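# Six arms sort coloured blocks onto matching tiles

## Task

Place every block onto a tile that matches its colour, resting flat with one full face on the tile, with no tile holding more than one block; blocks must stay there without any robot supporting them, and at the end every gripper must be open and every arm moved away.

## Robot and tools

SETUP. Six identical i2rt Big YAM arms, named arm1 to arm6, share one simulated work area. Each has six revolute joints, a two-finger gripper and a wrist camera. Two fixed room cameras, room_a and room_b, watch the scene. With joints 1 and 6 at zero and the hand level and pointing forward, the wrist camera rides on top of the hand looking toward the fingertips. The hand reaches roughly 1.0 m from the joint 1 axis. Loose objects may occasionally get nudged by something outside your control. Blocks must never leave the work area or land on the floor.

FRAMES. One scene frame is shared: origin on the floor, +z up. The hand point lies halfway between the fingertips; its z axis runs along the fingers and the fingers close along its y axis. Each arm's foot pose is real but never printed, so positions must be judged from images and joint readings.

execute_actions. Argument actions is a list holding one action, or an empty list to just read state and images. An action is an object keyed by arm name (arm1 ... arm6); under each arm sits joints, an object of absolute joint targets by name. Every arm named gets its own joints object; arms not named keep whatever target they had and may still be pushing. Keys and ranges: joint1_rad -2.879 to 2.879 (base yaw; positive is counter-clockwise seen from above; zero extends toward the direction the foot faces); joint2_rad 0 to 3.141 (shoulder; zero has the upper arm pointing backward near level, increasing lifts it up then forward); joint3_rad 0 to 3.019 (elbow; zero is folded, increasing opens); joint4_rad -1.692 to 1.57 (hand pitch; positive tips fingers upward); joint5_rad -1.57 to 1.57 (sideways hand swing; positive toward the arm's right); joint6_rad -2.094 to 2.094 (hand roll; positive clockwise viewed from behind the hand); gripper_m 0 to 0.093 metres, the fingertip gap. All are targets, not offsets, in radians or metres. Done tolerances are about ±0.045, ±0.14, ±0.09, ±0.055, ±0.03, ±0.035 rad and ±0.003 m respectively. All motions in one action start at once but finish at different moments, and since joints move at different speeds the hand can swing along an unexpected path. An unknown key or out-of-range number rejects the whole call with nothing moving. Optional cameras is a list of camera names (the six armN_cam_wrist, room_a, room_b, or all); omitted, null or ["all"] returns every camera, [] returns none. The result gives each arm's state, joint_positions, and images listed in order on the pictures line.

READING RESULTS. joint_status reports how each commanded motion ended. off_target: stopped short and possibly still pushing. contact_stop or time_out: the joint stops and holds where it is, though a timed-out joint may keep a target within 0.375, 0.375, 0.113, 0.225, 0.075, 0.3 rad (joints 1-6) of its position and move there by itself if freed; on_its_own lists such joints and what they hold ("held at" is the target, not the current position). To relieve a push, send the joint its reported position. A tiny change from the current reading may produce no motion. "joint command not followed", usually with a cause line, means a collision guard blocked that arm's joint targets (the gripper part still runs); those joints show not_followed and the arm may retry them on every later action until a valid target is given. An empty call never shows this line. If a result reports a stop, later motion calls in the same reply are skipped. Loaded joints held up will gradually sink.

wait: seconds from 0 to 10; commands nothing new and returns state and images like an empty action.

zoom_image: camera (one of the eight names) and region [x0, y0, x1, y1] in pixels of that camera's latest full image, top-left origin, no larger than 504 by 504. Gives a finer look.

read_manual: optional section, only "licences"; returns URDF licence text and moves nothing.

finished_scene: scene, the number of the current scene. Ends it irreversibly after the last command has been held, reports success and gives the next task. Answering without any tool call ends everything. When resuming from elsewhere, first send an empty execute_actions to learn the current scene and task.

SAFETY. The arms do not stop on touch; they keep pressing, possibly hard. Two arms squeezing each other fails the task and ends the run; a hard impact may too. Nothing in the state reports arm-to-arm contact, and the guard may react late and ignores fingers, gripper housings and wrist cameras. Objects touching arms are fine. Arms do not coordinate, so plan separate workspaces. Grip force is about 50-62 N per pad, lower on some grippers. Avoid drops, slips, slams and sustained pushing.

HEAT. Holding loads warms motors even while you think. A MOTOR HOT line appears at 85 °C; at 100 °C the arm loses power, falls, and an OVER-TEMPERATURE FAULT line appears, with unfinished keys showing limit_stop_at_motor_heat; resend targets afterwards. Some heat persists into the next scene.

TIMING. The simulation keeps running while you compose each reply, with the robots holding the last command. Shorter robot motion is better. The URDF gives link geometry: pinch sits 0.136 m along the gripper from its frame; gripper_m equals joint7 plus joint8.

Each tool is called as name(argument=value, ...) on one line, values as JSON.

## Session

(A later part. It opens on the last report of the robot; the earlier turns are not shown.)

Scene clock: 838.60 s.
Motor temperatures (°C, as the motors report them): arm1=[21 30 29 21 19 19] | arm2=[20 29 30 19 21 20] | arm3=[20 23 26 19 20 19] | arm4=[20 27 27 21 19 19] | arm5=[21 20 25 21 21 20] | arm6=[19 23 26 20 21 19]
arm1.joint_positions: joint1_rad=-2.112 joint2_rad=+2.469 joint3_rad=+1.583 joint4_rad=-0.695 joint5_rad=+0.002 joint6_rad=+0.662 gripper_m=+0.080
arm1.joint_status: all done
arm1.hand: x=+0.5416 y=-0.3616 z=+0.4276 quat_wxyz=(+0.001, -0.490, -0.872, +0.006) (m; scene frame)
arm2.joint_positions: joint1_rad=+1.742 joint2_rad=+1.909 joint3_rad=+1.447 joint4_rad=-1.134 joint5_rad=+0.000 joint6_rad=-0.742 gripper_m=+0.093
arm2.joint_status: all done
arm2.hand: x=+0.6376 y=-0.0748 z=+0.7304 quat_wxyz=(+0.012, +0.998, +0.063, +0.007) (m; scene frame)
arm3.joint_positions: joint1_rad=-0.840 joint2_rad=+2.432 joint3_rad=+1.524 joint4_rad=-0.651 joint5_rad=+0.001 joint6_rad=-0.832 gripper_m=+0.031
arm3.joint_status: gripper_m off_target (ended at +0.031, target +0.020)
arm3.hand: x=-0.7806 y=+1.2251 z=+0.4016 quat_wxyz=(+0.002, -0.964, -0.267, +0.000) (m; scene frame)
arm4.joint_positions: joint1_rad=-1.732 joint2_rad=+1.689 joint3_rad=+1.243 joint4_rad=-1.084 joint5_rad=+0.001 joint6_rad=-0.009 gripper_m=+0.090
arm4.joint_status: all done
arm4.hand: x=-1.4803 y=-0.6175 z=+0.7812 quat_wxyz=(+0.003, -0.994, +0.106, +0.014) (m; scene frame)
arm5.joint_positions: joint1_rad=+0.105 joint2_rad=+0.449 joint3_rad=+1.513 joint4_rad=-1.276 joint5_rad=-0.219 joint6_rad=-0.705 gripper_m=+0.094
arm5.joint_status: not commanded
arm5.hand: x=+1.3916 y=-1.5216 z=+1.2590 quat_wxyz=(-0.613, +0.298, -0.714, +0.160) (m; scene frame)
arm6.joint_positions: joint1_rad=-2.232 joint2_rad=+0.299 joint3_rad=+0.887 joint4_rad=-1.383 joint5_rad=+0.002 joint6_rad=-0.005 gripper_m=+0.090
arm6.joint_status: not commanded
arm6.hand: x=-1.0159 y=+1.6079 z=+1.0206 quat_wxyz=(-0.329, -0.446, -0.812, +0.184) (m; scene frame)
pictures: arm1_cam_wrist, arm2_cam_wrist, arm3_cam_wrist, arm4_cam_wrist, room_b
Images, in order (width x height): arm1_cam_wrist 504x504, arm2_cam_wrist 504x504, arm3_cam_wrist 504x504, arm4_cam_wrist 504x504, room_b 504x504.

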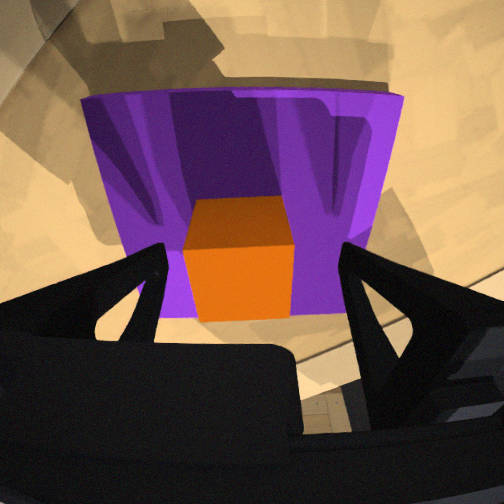

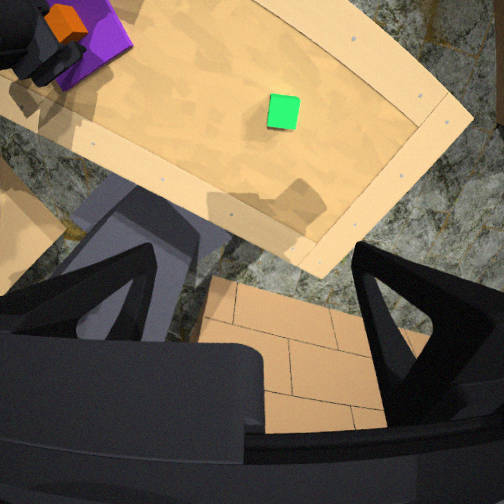

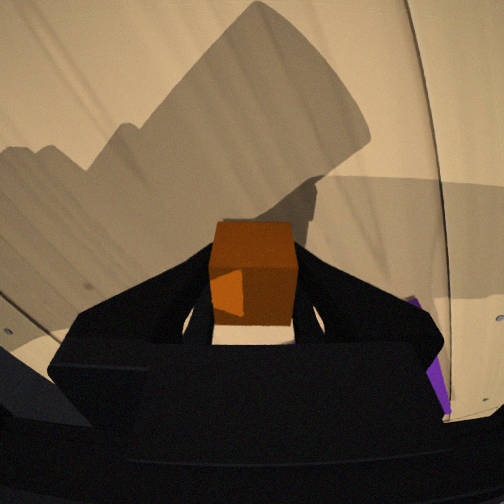

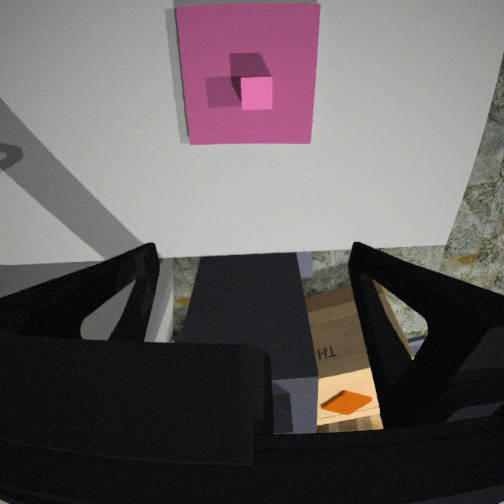

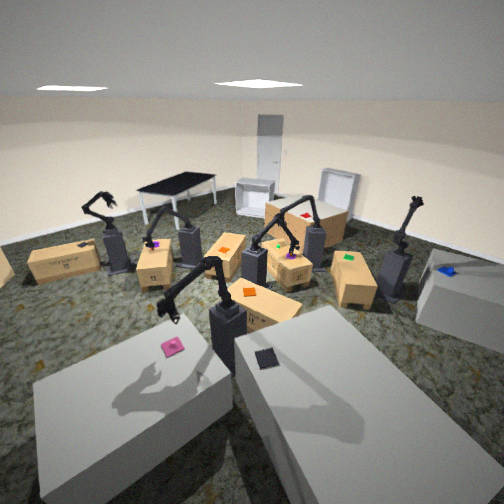

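execute_actions(actions=[{"arm1": {"joints": {"gripper_m": 0.02}}, "arm2": {"joints": {"joint1_rad": 1.705, "joint2_rad": 2.465, "joint3_rad": 1.52, "joint4_rad": -0.585}}, "arm3": {"joints": {"joint1_rad": 1.388, "joint2_rad": 2.25, "joint3_rad": 1.615, "joint4_rad": -0.915, "joint6_rad": 0.0}}}], cameras=["arm1_cam_wrist", "arm2_cam_wrist", "arm3_cam_wrist"])

Scene clock: 887.63 s.
Motor temperatures (°C, as the motors report them): arm1=[21 31 29 21 19 19] | arm2=[20 30 30 19 21 20] | arm3=[20 24 25 19 20 19] | arm4=[20 26 29 21 19 19] | arm5=[21 20 25 21 21 20] | arm6=[19 23 26 20 21 19]
arm1.joint_positions: joint1_rad=-2.112 joint2_rad=+2.469 joint3_rad=+1.583 joint4_rad=-0.695 joint5_rad=+0.001 joint6_rad=+0.663 gripper_m=+0.037
arm1.joint_status: gripper_m off_target (ended at +0.037, target +0.020)
arm1.hand: x=+0.5419 y=-0.3616 z=+0.4276 quat_wxyz=(+0.001, -0.490, -0.872, +0.005) (m; scene frame)
arm2.joint_positions: joint1_rad=+1.711 joint2_rad=+2.494 joint3_rad=+1.502 joint4_rad=-0.599 joint5_rad=+0.000 joint6_rad=-0.742 gripper_m=+0.093
arm2.joint_status: all done
arm2.hand: x=+0.6293 y=-0.0512 z=+0.4201 quat_wxyz=(+0.011, +0.999, +0.048, +0.005) (m; scene frame)
arm3.joint_positions: joint1_rad=+1.391 joint2_rad=+2.246 joint3_rad=+1.610 joint4_rad=-0.908 joint5_rad=+0.000 joint6_rad=-0.012 gripper_m=+0.031
arm3.joint_status: all done
arm3.hand: x=+0.0080 y=+0.4703 z=+0.5416 quat_wxyz=(-0.015, -0.561, -0.828, +0.005) (m; scene frame)
arm4.joint_positions: joint1_rad=-1.732 joint2_rad=+1.689 joint3_rad=+1.243 joint4_rad=-1.084 joint5_rad=+0.001 joint6_rad=-0.009 gripper_m=+0.090
arm4.joint_status: not commanded
arm4.hand: x=-1.4803 y=-0.6175 z=+0.7812 quat_wxyz=(+0.003, -0.994, +0.106, +0.014) (m; scene frame)
arm5.joint_positions: joint1_rad=+0.105 joint2_rad=+0.449 joint3_rad=+1.513 joint4_rad=-1.276 joint5_rad=-0.219 joint6_rad=-0.705 gripper_m=+0.094
arm5.joint_status: not commanded
arm5.hand: x=+1.3916 y=-1.5216 z=+1.2590 quat_wxyz=(-0.613, +0.298, -0.714, +0.160) (m; scene frame)
arm6.joint_positions: joint1_rad=-2.232 joint2_rad=+0.299 joint3_rad=+0.887 joint4_rad=-1.383 joint5_rad=+0.002 joint6_rad=-0.005 gripper_m=+0.090
arm6.joint_status: not commanded
arm6.hand: x=-1.0159 y=+1.6079 z=+1.0206 quat_wxyz=(-0.329, -0.446, -0.812, +0.184) (m; scene frame)
pictures: arm1_cam_wrist, arm2_cam_wrist, arm3_cam_wrist
Images, in order (width x height): arm1_cam_wrist 504x504, arm2_cam_wrist 504x504, arm3_cam_wrist 504x504.

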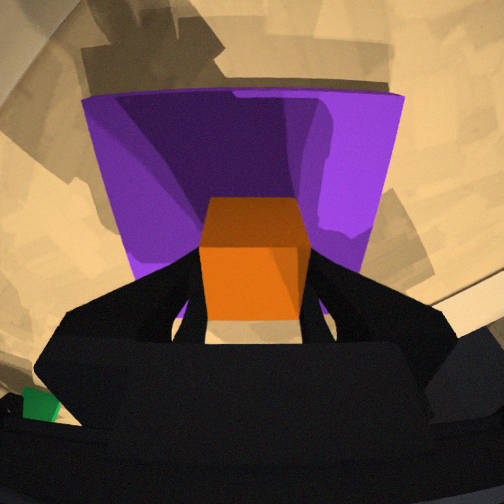

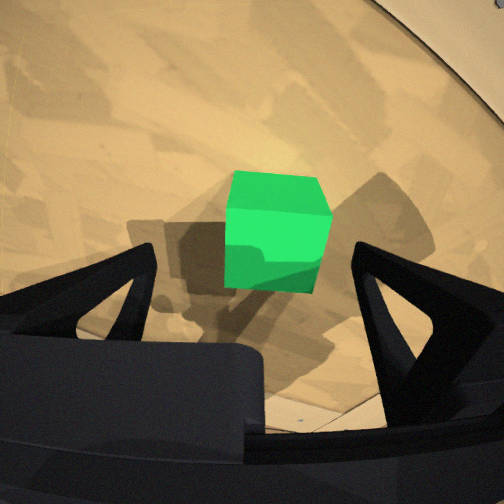

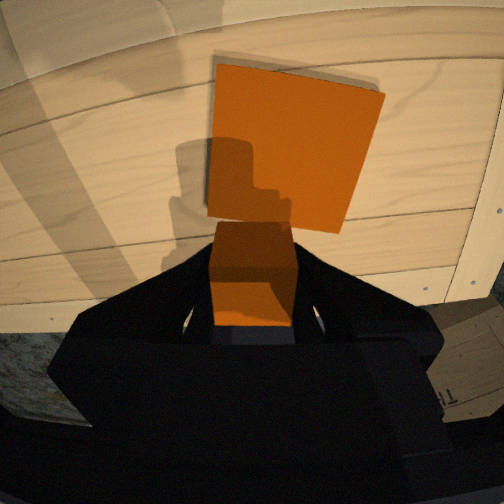

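execute_actions(actions=[{"arm1": {"joints": {"joint2_rad": 1.05, "joint3_rad": 1.0, "joint4_rad": -0.8, "joint6_rad": 0.0}}, "arm2": {"joints": {"joint3_rad": 1.54, "joint4_rad": -0.565, "gripper_m": 0.02}}, "arm3": {"joints": {"joint1_rad": 1.34, "joint2_rad": 2.47, "joint3_rad": 1.68, "joint4_rad": -0.755, "joint6_rad": 0.1}}}], cameras=["arm1_cam_wrist", "arm2_cam_wrist", "arm3_cam_wrist"])

Scene clock: 935.90 s.
Motor temperatures (°C, as the motors report them): arm1=[21 31 29 21 19 19] | arm2=[20 31 28 19 21 20] | arm3=[20 25 26 19 20 19] | arm4=[20 26 30 21 19 19] | arm5=[21 20 25 21 21 20] | arm6=[19 22 27 20 21 19]
arm1.joint_positions: joint1_rad=-2.112 joint2_rad=+1.043 joint3_rad=+1.002 joint4_rad=-0.795 joint5_rad=+0.001 joint6_rad=+0.008 gripper_m=+0.037
arm1.joint_status: all done
arm1.hand: x=+0.3879 y=-0.2979 z=+0.9484 quat_wxyz=(-0.356, -0.170, -0.916, +0.069) (m; scene frame)
arm2.joint_positions: joint1_rad=+1.711 joint2_rad=+2.494 joint3_rad=+1.502 joint4_rad=-0.580 joint5_rad=+0.000 joint6_rad=-0.742 gripper_m=+0.038
arm2.joint_status: gripper_m off_target (ended at +0.038, target +0.020); the others done
arm2.hand: x=+0.6255 y=-0.0482 z=+0.4202 quat_wxyz=(+0.005, +0.999, +0.048, -0.002) (m; scene frame)
arm3.joint_positions: joint1_rad=+1.335 joint2_rad=+2.482 joint3_rad=+1.666 joint4_rad=-0.762 joint5_rad=+0.000 joint6_rad=+0.087 gripper_m=+0.031
arm3.joint_status: all done
arm3.hand: x=-0.0244 y=+0.4612 z=+0.4155 quat_wxyz=(-0.001, -0.624, -0.782, -0.005) (m; scene frame)
arm4.joint_positions: joint1_rad=-1.732 joint2_rad=+1.689 joint3_rad=+1.243 joint4_rad=-1.084 joint5_rad=+0.001 joint6_rad=-0.009 gripper_m=+0.090
arm4.joint_status: not commanded
arm4.hand: x=-1.4803 y=-0.6175 z=+0.7812 quat_wxyz=(+0.003, -0.994, +0.106, +0.014) (m; scene frame)
arm5.joint_positions: joint1_rad=+0.105 joint2_rad=+0.449 joint3_rad=+1.513 joint4_rad=-1.276 joint5_rad=-0.219 joint6_rad=-0.705 gripper_m=+0.094
arm5.joint_status: not commanded
arm5.hand: x=+1.3916 y=-1.5216 z=+1.2590 quat_wxyz=(-0.613, +0.298, -0.714, +0.160) (m; scene frame)
arm6.joint_positions: joint1_rad=-2.232 joint2_rad=+0.299 joint3_rad=+0.887 joint4_rad=-1.383 joint5_rad=+0.002 joint6_rad=-0.005 gripper_m=+0.090
arm6.joint_status: not commanded
arm6.hand: x=-1.0159 y=+1.6079 z=+1.0206 quat_wxyz=(-0.329, -0.446, -0.812, +0.184) (m; scene frame)
pictures: arm1_cam_wrist, arm2_cam_wrist, arm3_cam_wrist
Images, in order (width x height): arm1_cam_wrist 504x504, arm2_cam_wrist 504x504, arm3_cam_wrist 504x504.

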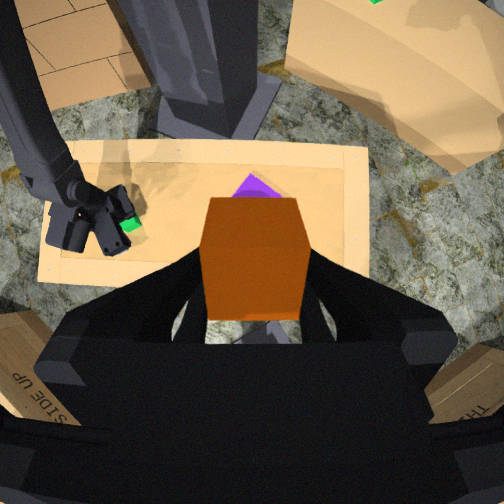

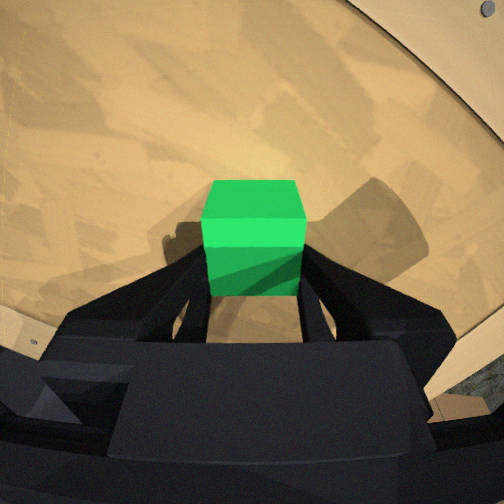

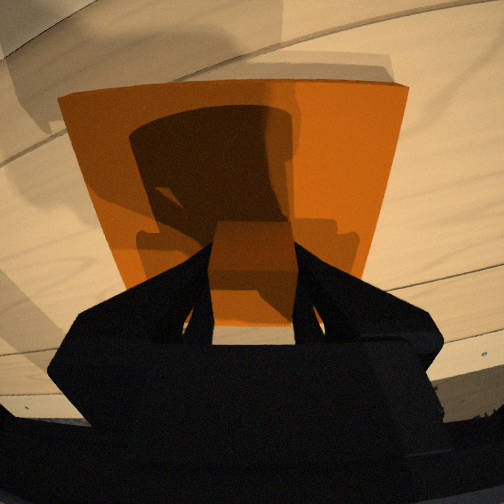

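execute_actions(actions=[{"arm1": {"joints": {"joint1_rad": 1.935, "joint2_rad": 1.425, "joint3_rad": 1.17, "joint4_rad": -0.98}}, "arm2": {"joints": {"joint1_rad": -2.37, "joint2_rad": 1.91, "joint3_rad": 1.67, "joint4_rad": -1.31, "joint6_rad": 0.0}}, "arm3": {"joints": {"gripper_m": 0.09, "joint2_rad": 1.0, "joint3_rad": 1.1, "joint4_rad": -1.5}}}], cameras=["arm1_cam_wrist", "arm2_cam_wrist", "arm3_cam_wrist", "room_a"])

Scene clock: 971.20 s.
Motor temperatures (°C, as the motors report them): arm1=[21 28 32 21 19 19] | arm2=[20 32 29 19 21 20] | arm3=[20 25 26 19 20 19] | arm4=[20 25 30 21 19 19] | arm5=[21 20 25 21 21 20] | arm6=[19 22 27 20 21 19]
arm1.joint_positions: joint1_rad=+1.940 joint2_rad=+1.438 joint3_rad=+1.134 joint4_rad=-0.972 joint5_rad=+0.000 joint6_rad=+0.006 gripper_m=+0.037
arm1.joint_status: all done
arm1.hand: x=-0.4250 y=-0.3912 z=+0.8187 quat_wxyz=(+0.046, +0.953, +0.264, -0.141) (m; scene frame)
arm2.joint_positions: joint1_rad=-2.379 joint2_rad=+1.913 joint3_rad=+1.673 joint4_rad=-1.297 joint5_rad=+0.001 joint6_rad=-0.007 gripper_m=+0.038
arm2.joint_status: all done
arm2.hand: x=+1.0690 y=-0.9828 z=+0.8160 quat_wxyz=(-0.013, -0.713, -0.700, +0.017) (m; scene frame)
arm3.joint_positions: joint1_rad=+1.335 joint2_rad=+0.998 joint3_rad=+1.094 joint4_rad=-1.495 joint5_rad=+0.000 joint6_rad=+0.088 gripper_m=+0.090
arm3.joint_status: all done
arm3.hand: x=-0.1297 y=+0.7723 z=+0.9095 quat_wxyz=(-0.076, -0.622, -0.778, +0.045) (m; scene frame)
arm4.joint_positions: joint1_rad=-1.732 joint2_rad=+1.689 joint3_rad=+1.243 joint4_rad=-1.084 joint5_rad=+0.001 joint6_rad=-0.009 gripper_m=+0.090
arm4.joint_status: not commanded
arm4.hand: x=-1.4803 y=-0.6175 z=+0.7812 quat_wxyz=(+0.003, -0.994, +0.106, +0.014) (m; scene frame)
arm5.joint_positions: joint1_rad=+0.105 joint2_rad=+0.449 joint3_rad=+1.513 joint4_rad=-1.276 joint5_rad=-0.219 joint6_rad=-0.705 gripper_m=+0.094
arm5.joint_status: not commanded
arm5.hand: x=+1.3916 y=-1.5216 z=+1.2590 quat_wxyz=(-0.613, +0.298, -0.714, +0.160) (m; scene frame)
arm6.joint_positions: joint1_rad=-2.232 joint2_rad=+0.299 joint3_rad=+0.887 joint4_rad=-1.383 joint5_rad=+0.002 joint6_rad=-0.005 gripper_m=+0.090
arm6.joint_status: not commanded
arm6.hand: x=-1.0159 y=+1.6079 z=+1.0206 quat_wxyz=(-0.329, -0.446, -0.812, +0.184) (m; scene frame)
pictures: arm1_cam_wrist, arm2_cam_wrist, arm3_cam_wrist, room_a
Images, in order (width x height): arm1_cam_wrist 504x504, arm2_cam_wrist 504x504, arm3_cam_wrist 504x504, room_a 504x504.

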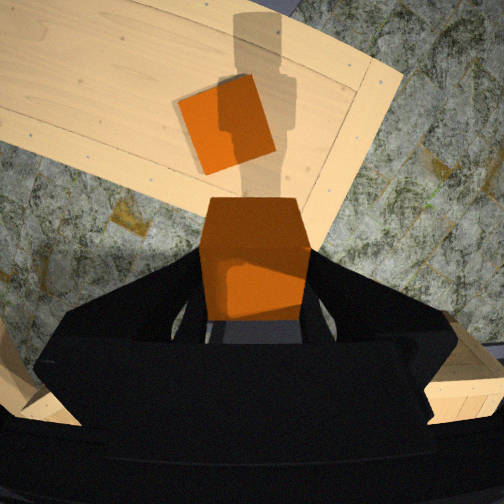

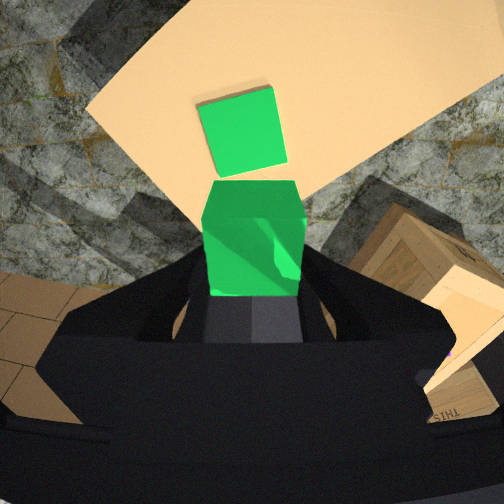

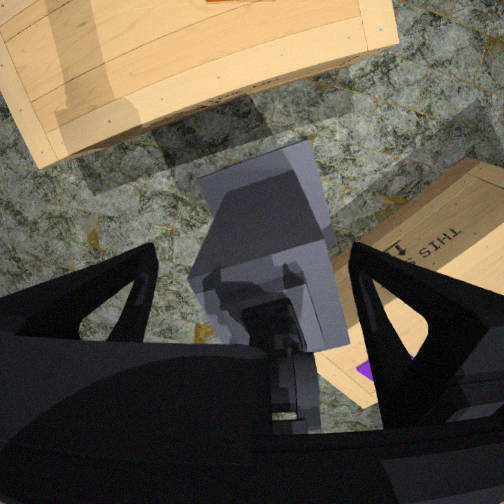

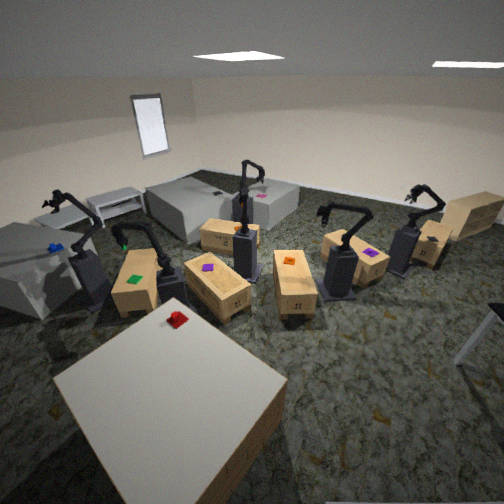

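zoom_image(camera="arm1_cam_wrist", region=[160, 60, 300, 200])

zoom_image(camera="arm2_cam_wrist", region=[170, 60, 310, 200])

Region (160, 60, 300, 200) of arm1_cam_wrist's 504x504 image, scaled by 3.600, with more detail than that image has.

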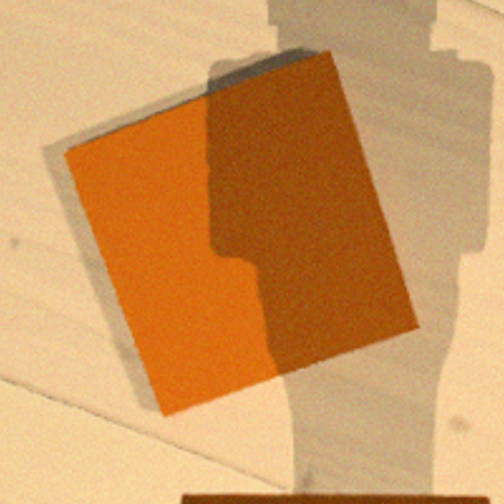

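Region (170, 60, 310, 200) of arm2_cam_wrist's 504x504 image, scaled by 3.600, with more detail than that image has.

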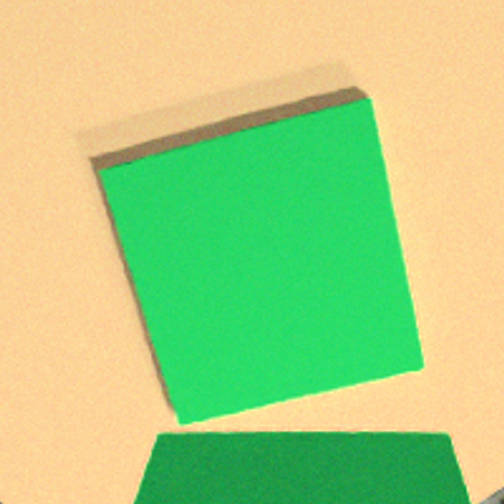

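execute_actions(actions=[{"arm1": {"joints": {"joint1_rad": 2.02, "joint2_rad": 2.375, "joint3_rad": 1.455, "joint4_rad": -0.605, "joint6_rad": -0.25}}, "arm2": {"joints": {"joint1_rad": -2.355, "joint2_rad": 2.445, "joint3_rad": 1.435, "joint4_rad": -0.52, "joint6_rad": -0.21}}}], cameras=["arm1_cam_wrist", "arm2_cam_wrist"])

Scene clock: 1008.43 s.
Motor temperatures (°C, as the motors report them): arm1=[21 28 34 21 19 19] | arm2=[20 31 29 19 21 20] | arm3=[20 23 27 19 20 19] | arm4=[20 25 30 21 19 19] | arm5=[21 20 25 21 21 20] | arm6=[19 22 27 20 21 19]
arm1.joint_positions: joint1_rad=+2.025 joint2_rad=+2.383 joint3_rad=+1.435 joint4_rad=-0.609 joint5_rad=+0.001 joint6_rad=-0.242 gripper_m=+0.037
arm1.joint_status: all done
arm1.hand: x=-0.4782 y=-0.4845 z=+0.4401 quat_wxyz=(+0.006, +0.906, +0.423, -0.008) (m; scene frame)
arm2.joint_positions: joint1_rad=-2.366 joint2_rad=+2.451 joint3_rad=+1.410 joint4_rad=-0.552 joint5_rad=+0.001 joint6_rad=-0.204 gripper_m=+0.038
arm2.joint_status: all done
arm2.hand: x=+1.0762 y=-0.9387 z=+0.4313 quat_wxyz=(+0.006, -0.636, -0.772, -0.004) (m; scene frame)
arm3.joint_positions: joint1_rad=+1.335 joint2_rad=+0.998 joint3_rad=+1.094 joint4_rad=-1.495 joint5_rad=+0.000 joint6_rad=+0.088 gripper_m=+0.090
arm3.joint_status: not commanded
arm3.hand: x=-0.1297 y=+0.7723 z=+0.9095 quat_wxyz=(-0.076, -0.622, -0.778, +0.045) (m; scene frame)
arm4.joint_positions: joint1_rad=-1.732 joint2_rad=+1.689 joint3_rad=+1.243 joint4_rad=-1.084 joint5_rad=+0.001 joint6_rad=-0.009 gripper_m=+0.090
arm4.joint_status: not commanded
arm4.hand: x=-1.4803 y=-0.6175 z=+0.7812 quat_wxyz=(+0.003, -0.994, +0.106, +0.014) (m; scene frame)
arm5.joint_positions: joint1_rad=+0.105 joint2_rad=+0.449 joint3_rad=+1.513 joint4_rad=-1.276 joint5_rad=-0.219 joint6_rad=-0.705 gripper_m=+0.094
arm5.joint_status: not commanded
arm5.hand: x=+1.3916 y=-1.5216 z=+1.2590 quat_wxyz=(-0.613, +0.298, -0.714, +0.160) (m; scene frame)
arm6.joint_positions: joint1_rad=-2.232 joint2_rad=+0.299 joint3_rad=+0.887 joint4_rad=-1.383 joint5_rad=+0.002 joint6_rad=-0.005 gripper_m=+0.090
arm6.joint_status: not commanded
arm6.hand: x=-1.0159 y=+1.6079 z=+1.0206 quat_wxyz=(-0.329, -0.446, -0.812, +0.184) (m; scene frame)
pictures: arm1_cam_wrist, arm2_cam_wrist
Images, in order (width x height): arm1_cam_wrist 504x504, arm2_cam_wrist 504x504.

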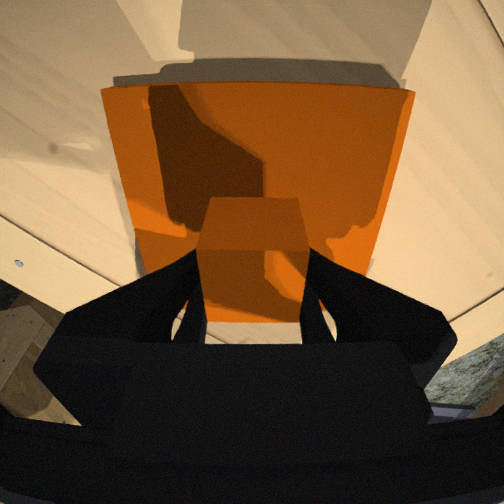

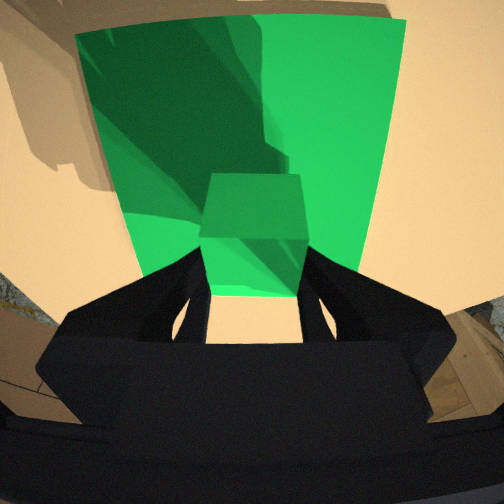

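execute_actions(actions=[{"arm1": {"joints": {"joint2_rad": 2.43}}, "arm2": {"joints": {"joint2_rad": 2.485, "joint4_rad": -0.505}}}], cameras=["arm1_cam_wrist", "arm2_cam_wrist"])

Scene clock: 1026.50 s.
Motor temperatures (°C, as the motors report them): arm1=[21 29 31 21 19 19] | arm2=[20 31 28 19 21 20] | arm3=[20 22 27 19 20 19] | arm4=[20 25 30 21 19 19] | arm5=[21 20 25 21 21 20] | arm6=[19 22 27 20 21 19]
arm1.joint_positions: joint1_rad=+2.025 joint2_rad=+2.413 joint3_rad=+1.437 joint4_rad=-0.609 joint5_rad=+0.001 joint6_rad=-0.242 gripper_m=+0.037
arm1.joint_status: all done
arm1.hand: x=-0.4705 y=-0.4791 z=+0.4243 quat_wxyz=(+0.004, +0.906, +0.424, +0.006) (m; scene frame)
arm2.joint_positions: joint1_rad=-2.366 joint2_rad=+2.451 joint3_rad=+1.410 joint4_rad=-0.538 joint5_rad=+0.000 joint6_rad=-0.204 gripper_m=+0.038
arm2.joint_status: all done
arm2.hand: x=+1.0762 y=-0.9421 z=+0.4312 quat_wxyz=(+0.001, -0.636, -0.772, +0.002) (m; scene frame)
arm3.joint_positions: joint1_rad=+1.335 joint2_rad=+0.998 joint3_rad=+1.094 joint4_rad=-1.495 joint5_rad=+0.000 joint6_rad=+0.088 gripper_m=+0.090
arm3.joint_status: not commanded
arm3.hand: x=-0.1297 y=+0.7723 z=+0.9095 quat_wxyz=(-0.076, -0.622, -0.778, +0.045) (m; scene frame)
arm4.joint_positions: joint1_rad=-1.732 joint2_rad=+1.689 joint3_rad=+1.243 joint4_rad=-1.084 joint5_rad=+0.001 joint6_rad=-0.009 gripper_m=+0.090
arm4.joint_status: not commanded
arm4.hand: x=-1.4803 y=-0.6175 z=+0.7812 quat_wxyz=(+0.003, -0.994, +0.106, +0.014) (m; scene frame)
arm5.joint_positions: joint1_rad=+0.105 joint2_rad=+0.449 joint3_rad=+1.513 joint4_rad=-1.276 joint5_rad=-0.219 joint6_rad=-0.705 gripper_m=+0.094
arm5.joint_status: not commanded
arm5.hand: x=+1.3916 y=-1.5216 z=+1.2590 quat_wxyz=(-0.613, +0.298, -0.714, +0.160) (m; scene frame)
arm6.joint_positions: joint1_rad=-2.232 joint2_rad=+0.299 joint3_rad=+0.887 joint4_rad=-1.383 joint5_rad=+0.002 joint6_rad=-0.005 gripper_m=+0.090
arm6.joint_status: not commanded
arm6.hand: x=-1.0159 y=+1.6079 z=+1.0206 quat_wxyz=(-0.329, -0.446, -0.812, +0.184) (m; scene frame)
pictures: arm1_cam_wrist, arm2_cam_wrist
Images, in order (width x height): arm1_cam_wrist 504x504, arm2_cam_wrist 504x504.

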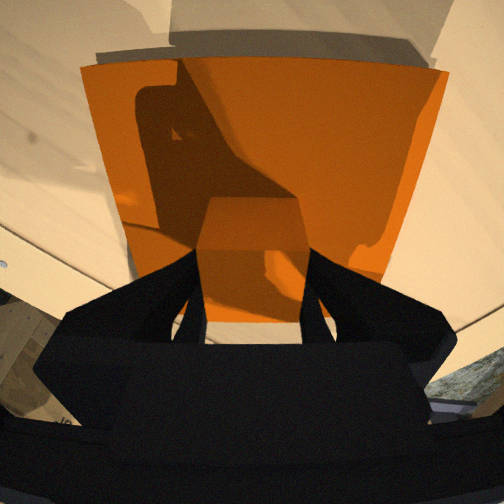

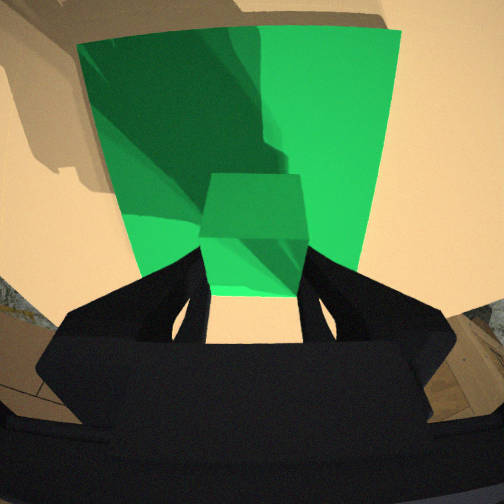

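execute_actions(actions=[{"arm1": {"joints": {"gripper_m": 0.09, "joint2_rad": 2.05, "joint4_rad": -0.95}}, "arm2": {"joints": {"gripper_m": 0.09, "joint2_rad": 2.08, "joint4_rad": -0.9}}}], cameras=["arm1_cam_wrist", "arm2_cam_wrist", "room_a", "room_b"])

Scene clock: 1031.43 s.
Motor temperatures (°C, as the motors report them): arm1=[21 29 31 21 19 19] | arm2=[20 31 28 19 21 20] | arm3=[20 22 27 19 20 19] | arm4=[20 25 30 21 19 19] | arm5=[21 20 25 21 21 20] | arm6=[19 22 27 20 21 19]
arm1.joint_positions: joint1_rad=+2.025 joint2_rad=+2.047 joint3_rad=+1.446 joint4_rad=-0.941 joint5_rad=+0.001 joint6_rad=-0.242 gripper_m=+0.090
arm1.joint_status: all done
arm1.hand: x=-0.4853 y=-0.4872 z=+0.6288 quat_wxyz=(+0.008, +0.906, +0.423, -0.015) (m; scene frame)
arm2.joint_positions: joint1_rad=-2.366 joint2_rad=+2.062 joint3_rad=+1.422 joint4_rad=-0.888 joint5_rad=+0.000 joint6_rad=-0.204 gripper_m=+0.090
arm2.joint_status: all done
arm2.hand: x=+1.0767 y=-0.9694 z=+0.6460 quat_wxyz=(-0.015, -0.636, -0.772, +0.021) (m; scene frame)
arm3.joint_positions: joint1_rad=+1.335 joint2_rad=+0.998 joint3_rad=+1.094 joint4_rad=-1.495 joint5_rad=+0.000 joint6_rad=+0.088 gripper_m=+0.090
arm3.joint_status: not commanded
arm3.hand: x=-0.1297 y=+0.7723 z=+0.9095 quat_wxyz=(-0.076, -0.622, -0.778, +0.045) (m; scene frame)
arm4.joint_positions: joint1_rad=-1.732 joint2_rad=+1.689 joint3_rad=+1.243 joint4_rad=-1.084 joint5_rad=+0.001 joint6_rad=-0.009 gripper_m=+0.090
arm4.joint_status: not commanded
arm4.hand: x=-1.4803 y=-0.6175 z=+0.7812 quat_wxyz=(+0.003, -0.994, +0.106, +0.014) (m; scene frame)
arm5.joint_positions: joint1_rad=+0.105 joint2_rad=+0.449 joint3_rad=+1.513 joint4_rad=-1.276 joint5_rad=-0.219 joint6_rad=-0.705 gripper_m=+0.094
arm5.joint_status: not commanded
arm5.hand: x=+1.3916 y=-1.5216 z=+1.2590 quat_wxyz=(-0.613, +0.298, -0.714, +0.160) (m; scene frame)
arm6.joint_positions: joint1_rad=-2.232 joint2_rad=+0.299 joint3_rad=+0.887 joint4_rad=-1.383 joint5_rad=+0.002 joint6_rad=-0.005 gripper_m=+0.090
arm6.joint_status: not commanded
arm6.hand: x=-1.0159 y=+1.6079 z=+1.0206 quat_wxyz=(-0.329, -0.446, -0.812, +0.184) (m; scene frame)
pictures: arm1_cam_wrist, arm2_cam_wrist, room_a, room_b
Images, in order (width x height): arm1_cam_wrist 504x504, arm2_cam_wrist 504x504, room_a 504x504, room_b 504x504.

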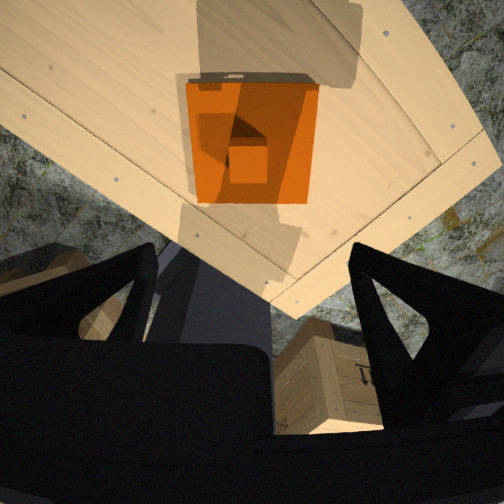

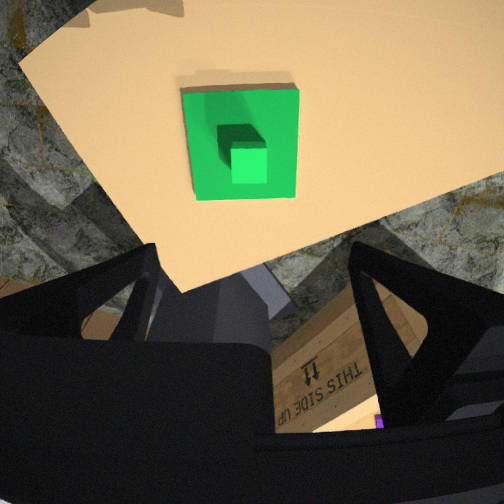

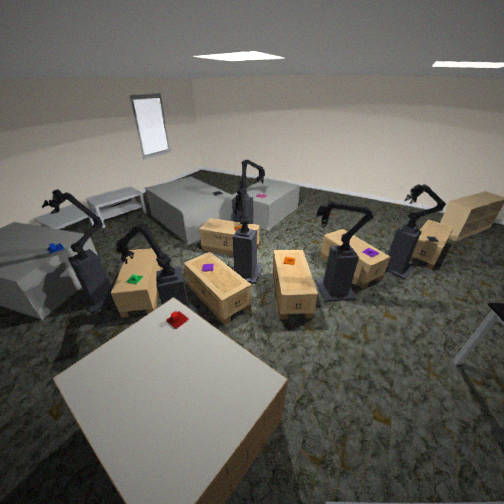

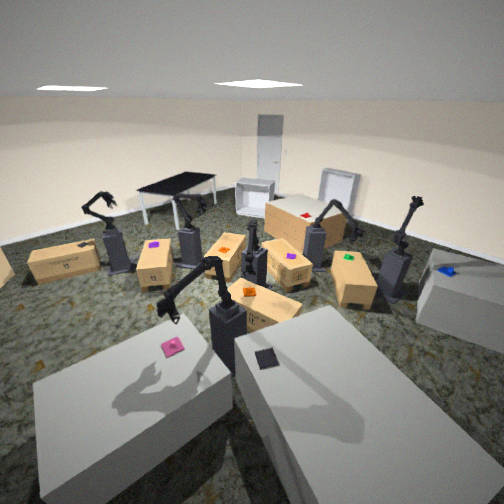

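Both placed. Let me verify the other blocks through zooms.

zoom_image(camera="room_a", region=[250, 220, 450, 300])

zoom_image(camera="room_a", region=[20, 220, 230, 340])

Region (250, 220, 450, 300) of room_a's 504x504 image, scaled by 2.520, with more detail than that image has; it fills the top 202 rows of this view, and the rest is white.

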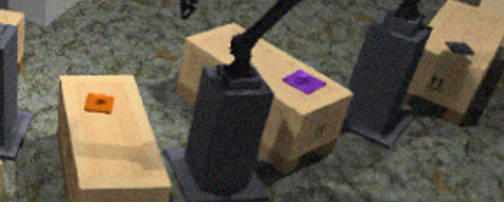

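Region (20, 220, 230, 340) of room_a's 504x504 image, scaled by 2.400, with more detail than that image has; it fills the top 288 rows of this view, and the rest is white.

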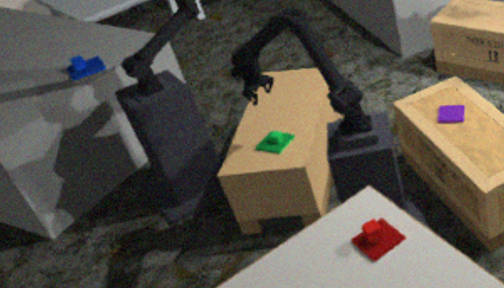

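zoom_image(camera="room_b", region=[420, 250, 480, 290])

zoom_image(camera="room_a", region=[30, 230, 90, 270])

Region (420, 250, 480, 290) of room_b's 504x504 image, scaled by 8.400, with more detail than that image has.

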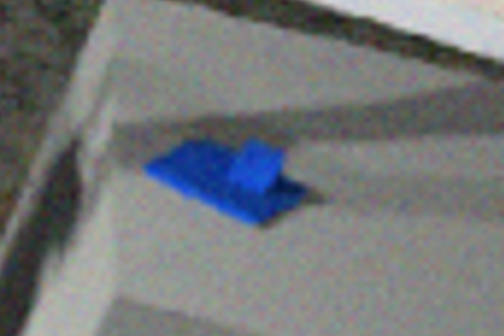

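Region (30, 230, 90, 270) of room_a's 504x504 image, scaled by 8.400, with more detail than that image has.

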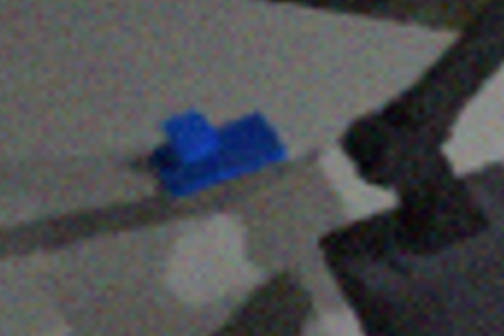

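finished_scene(scene=1)

The scene is finished: the task was done.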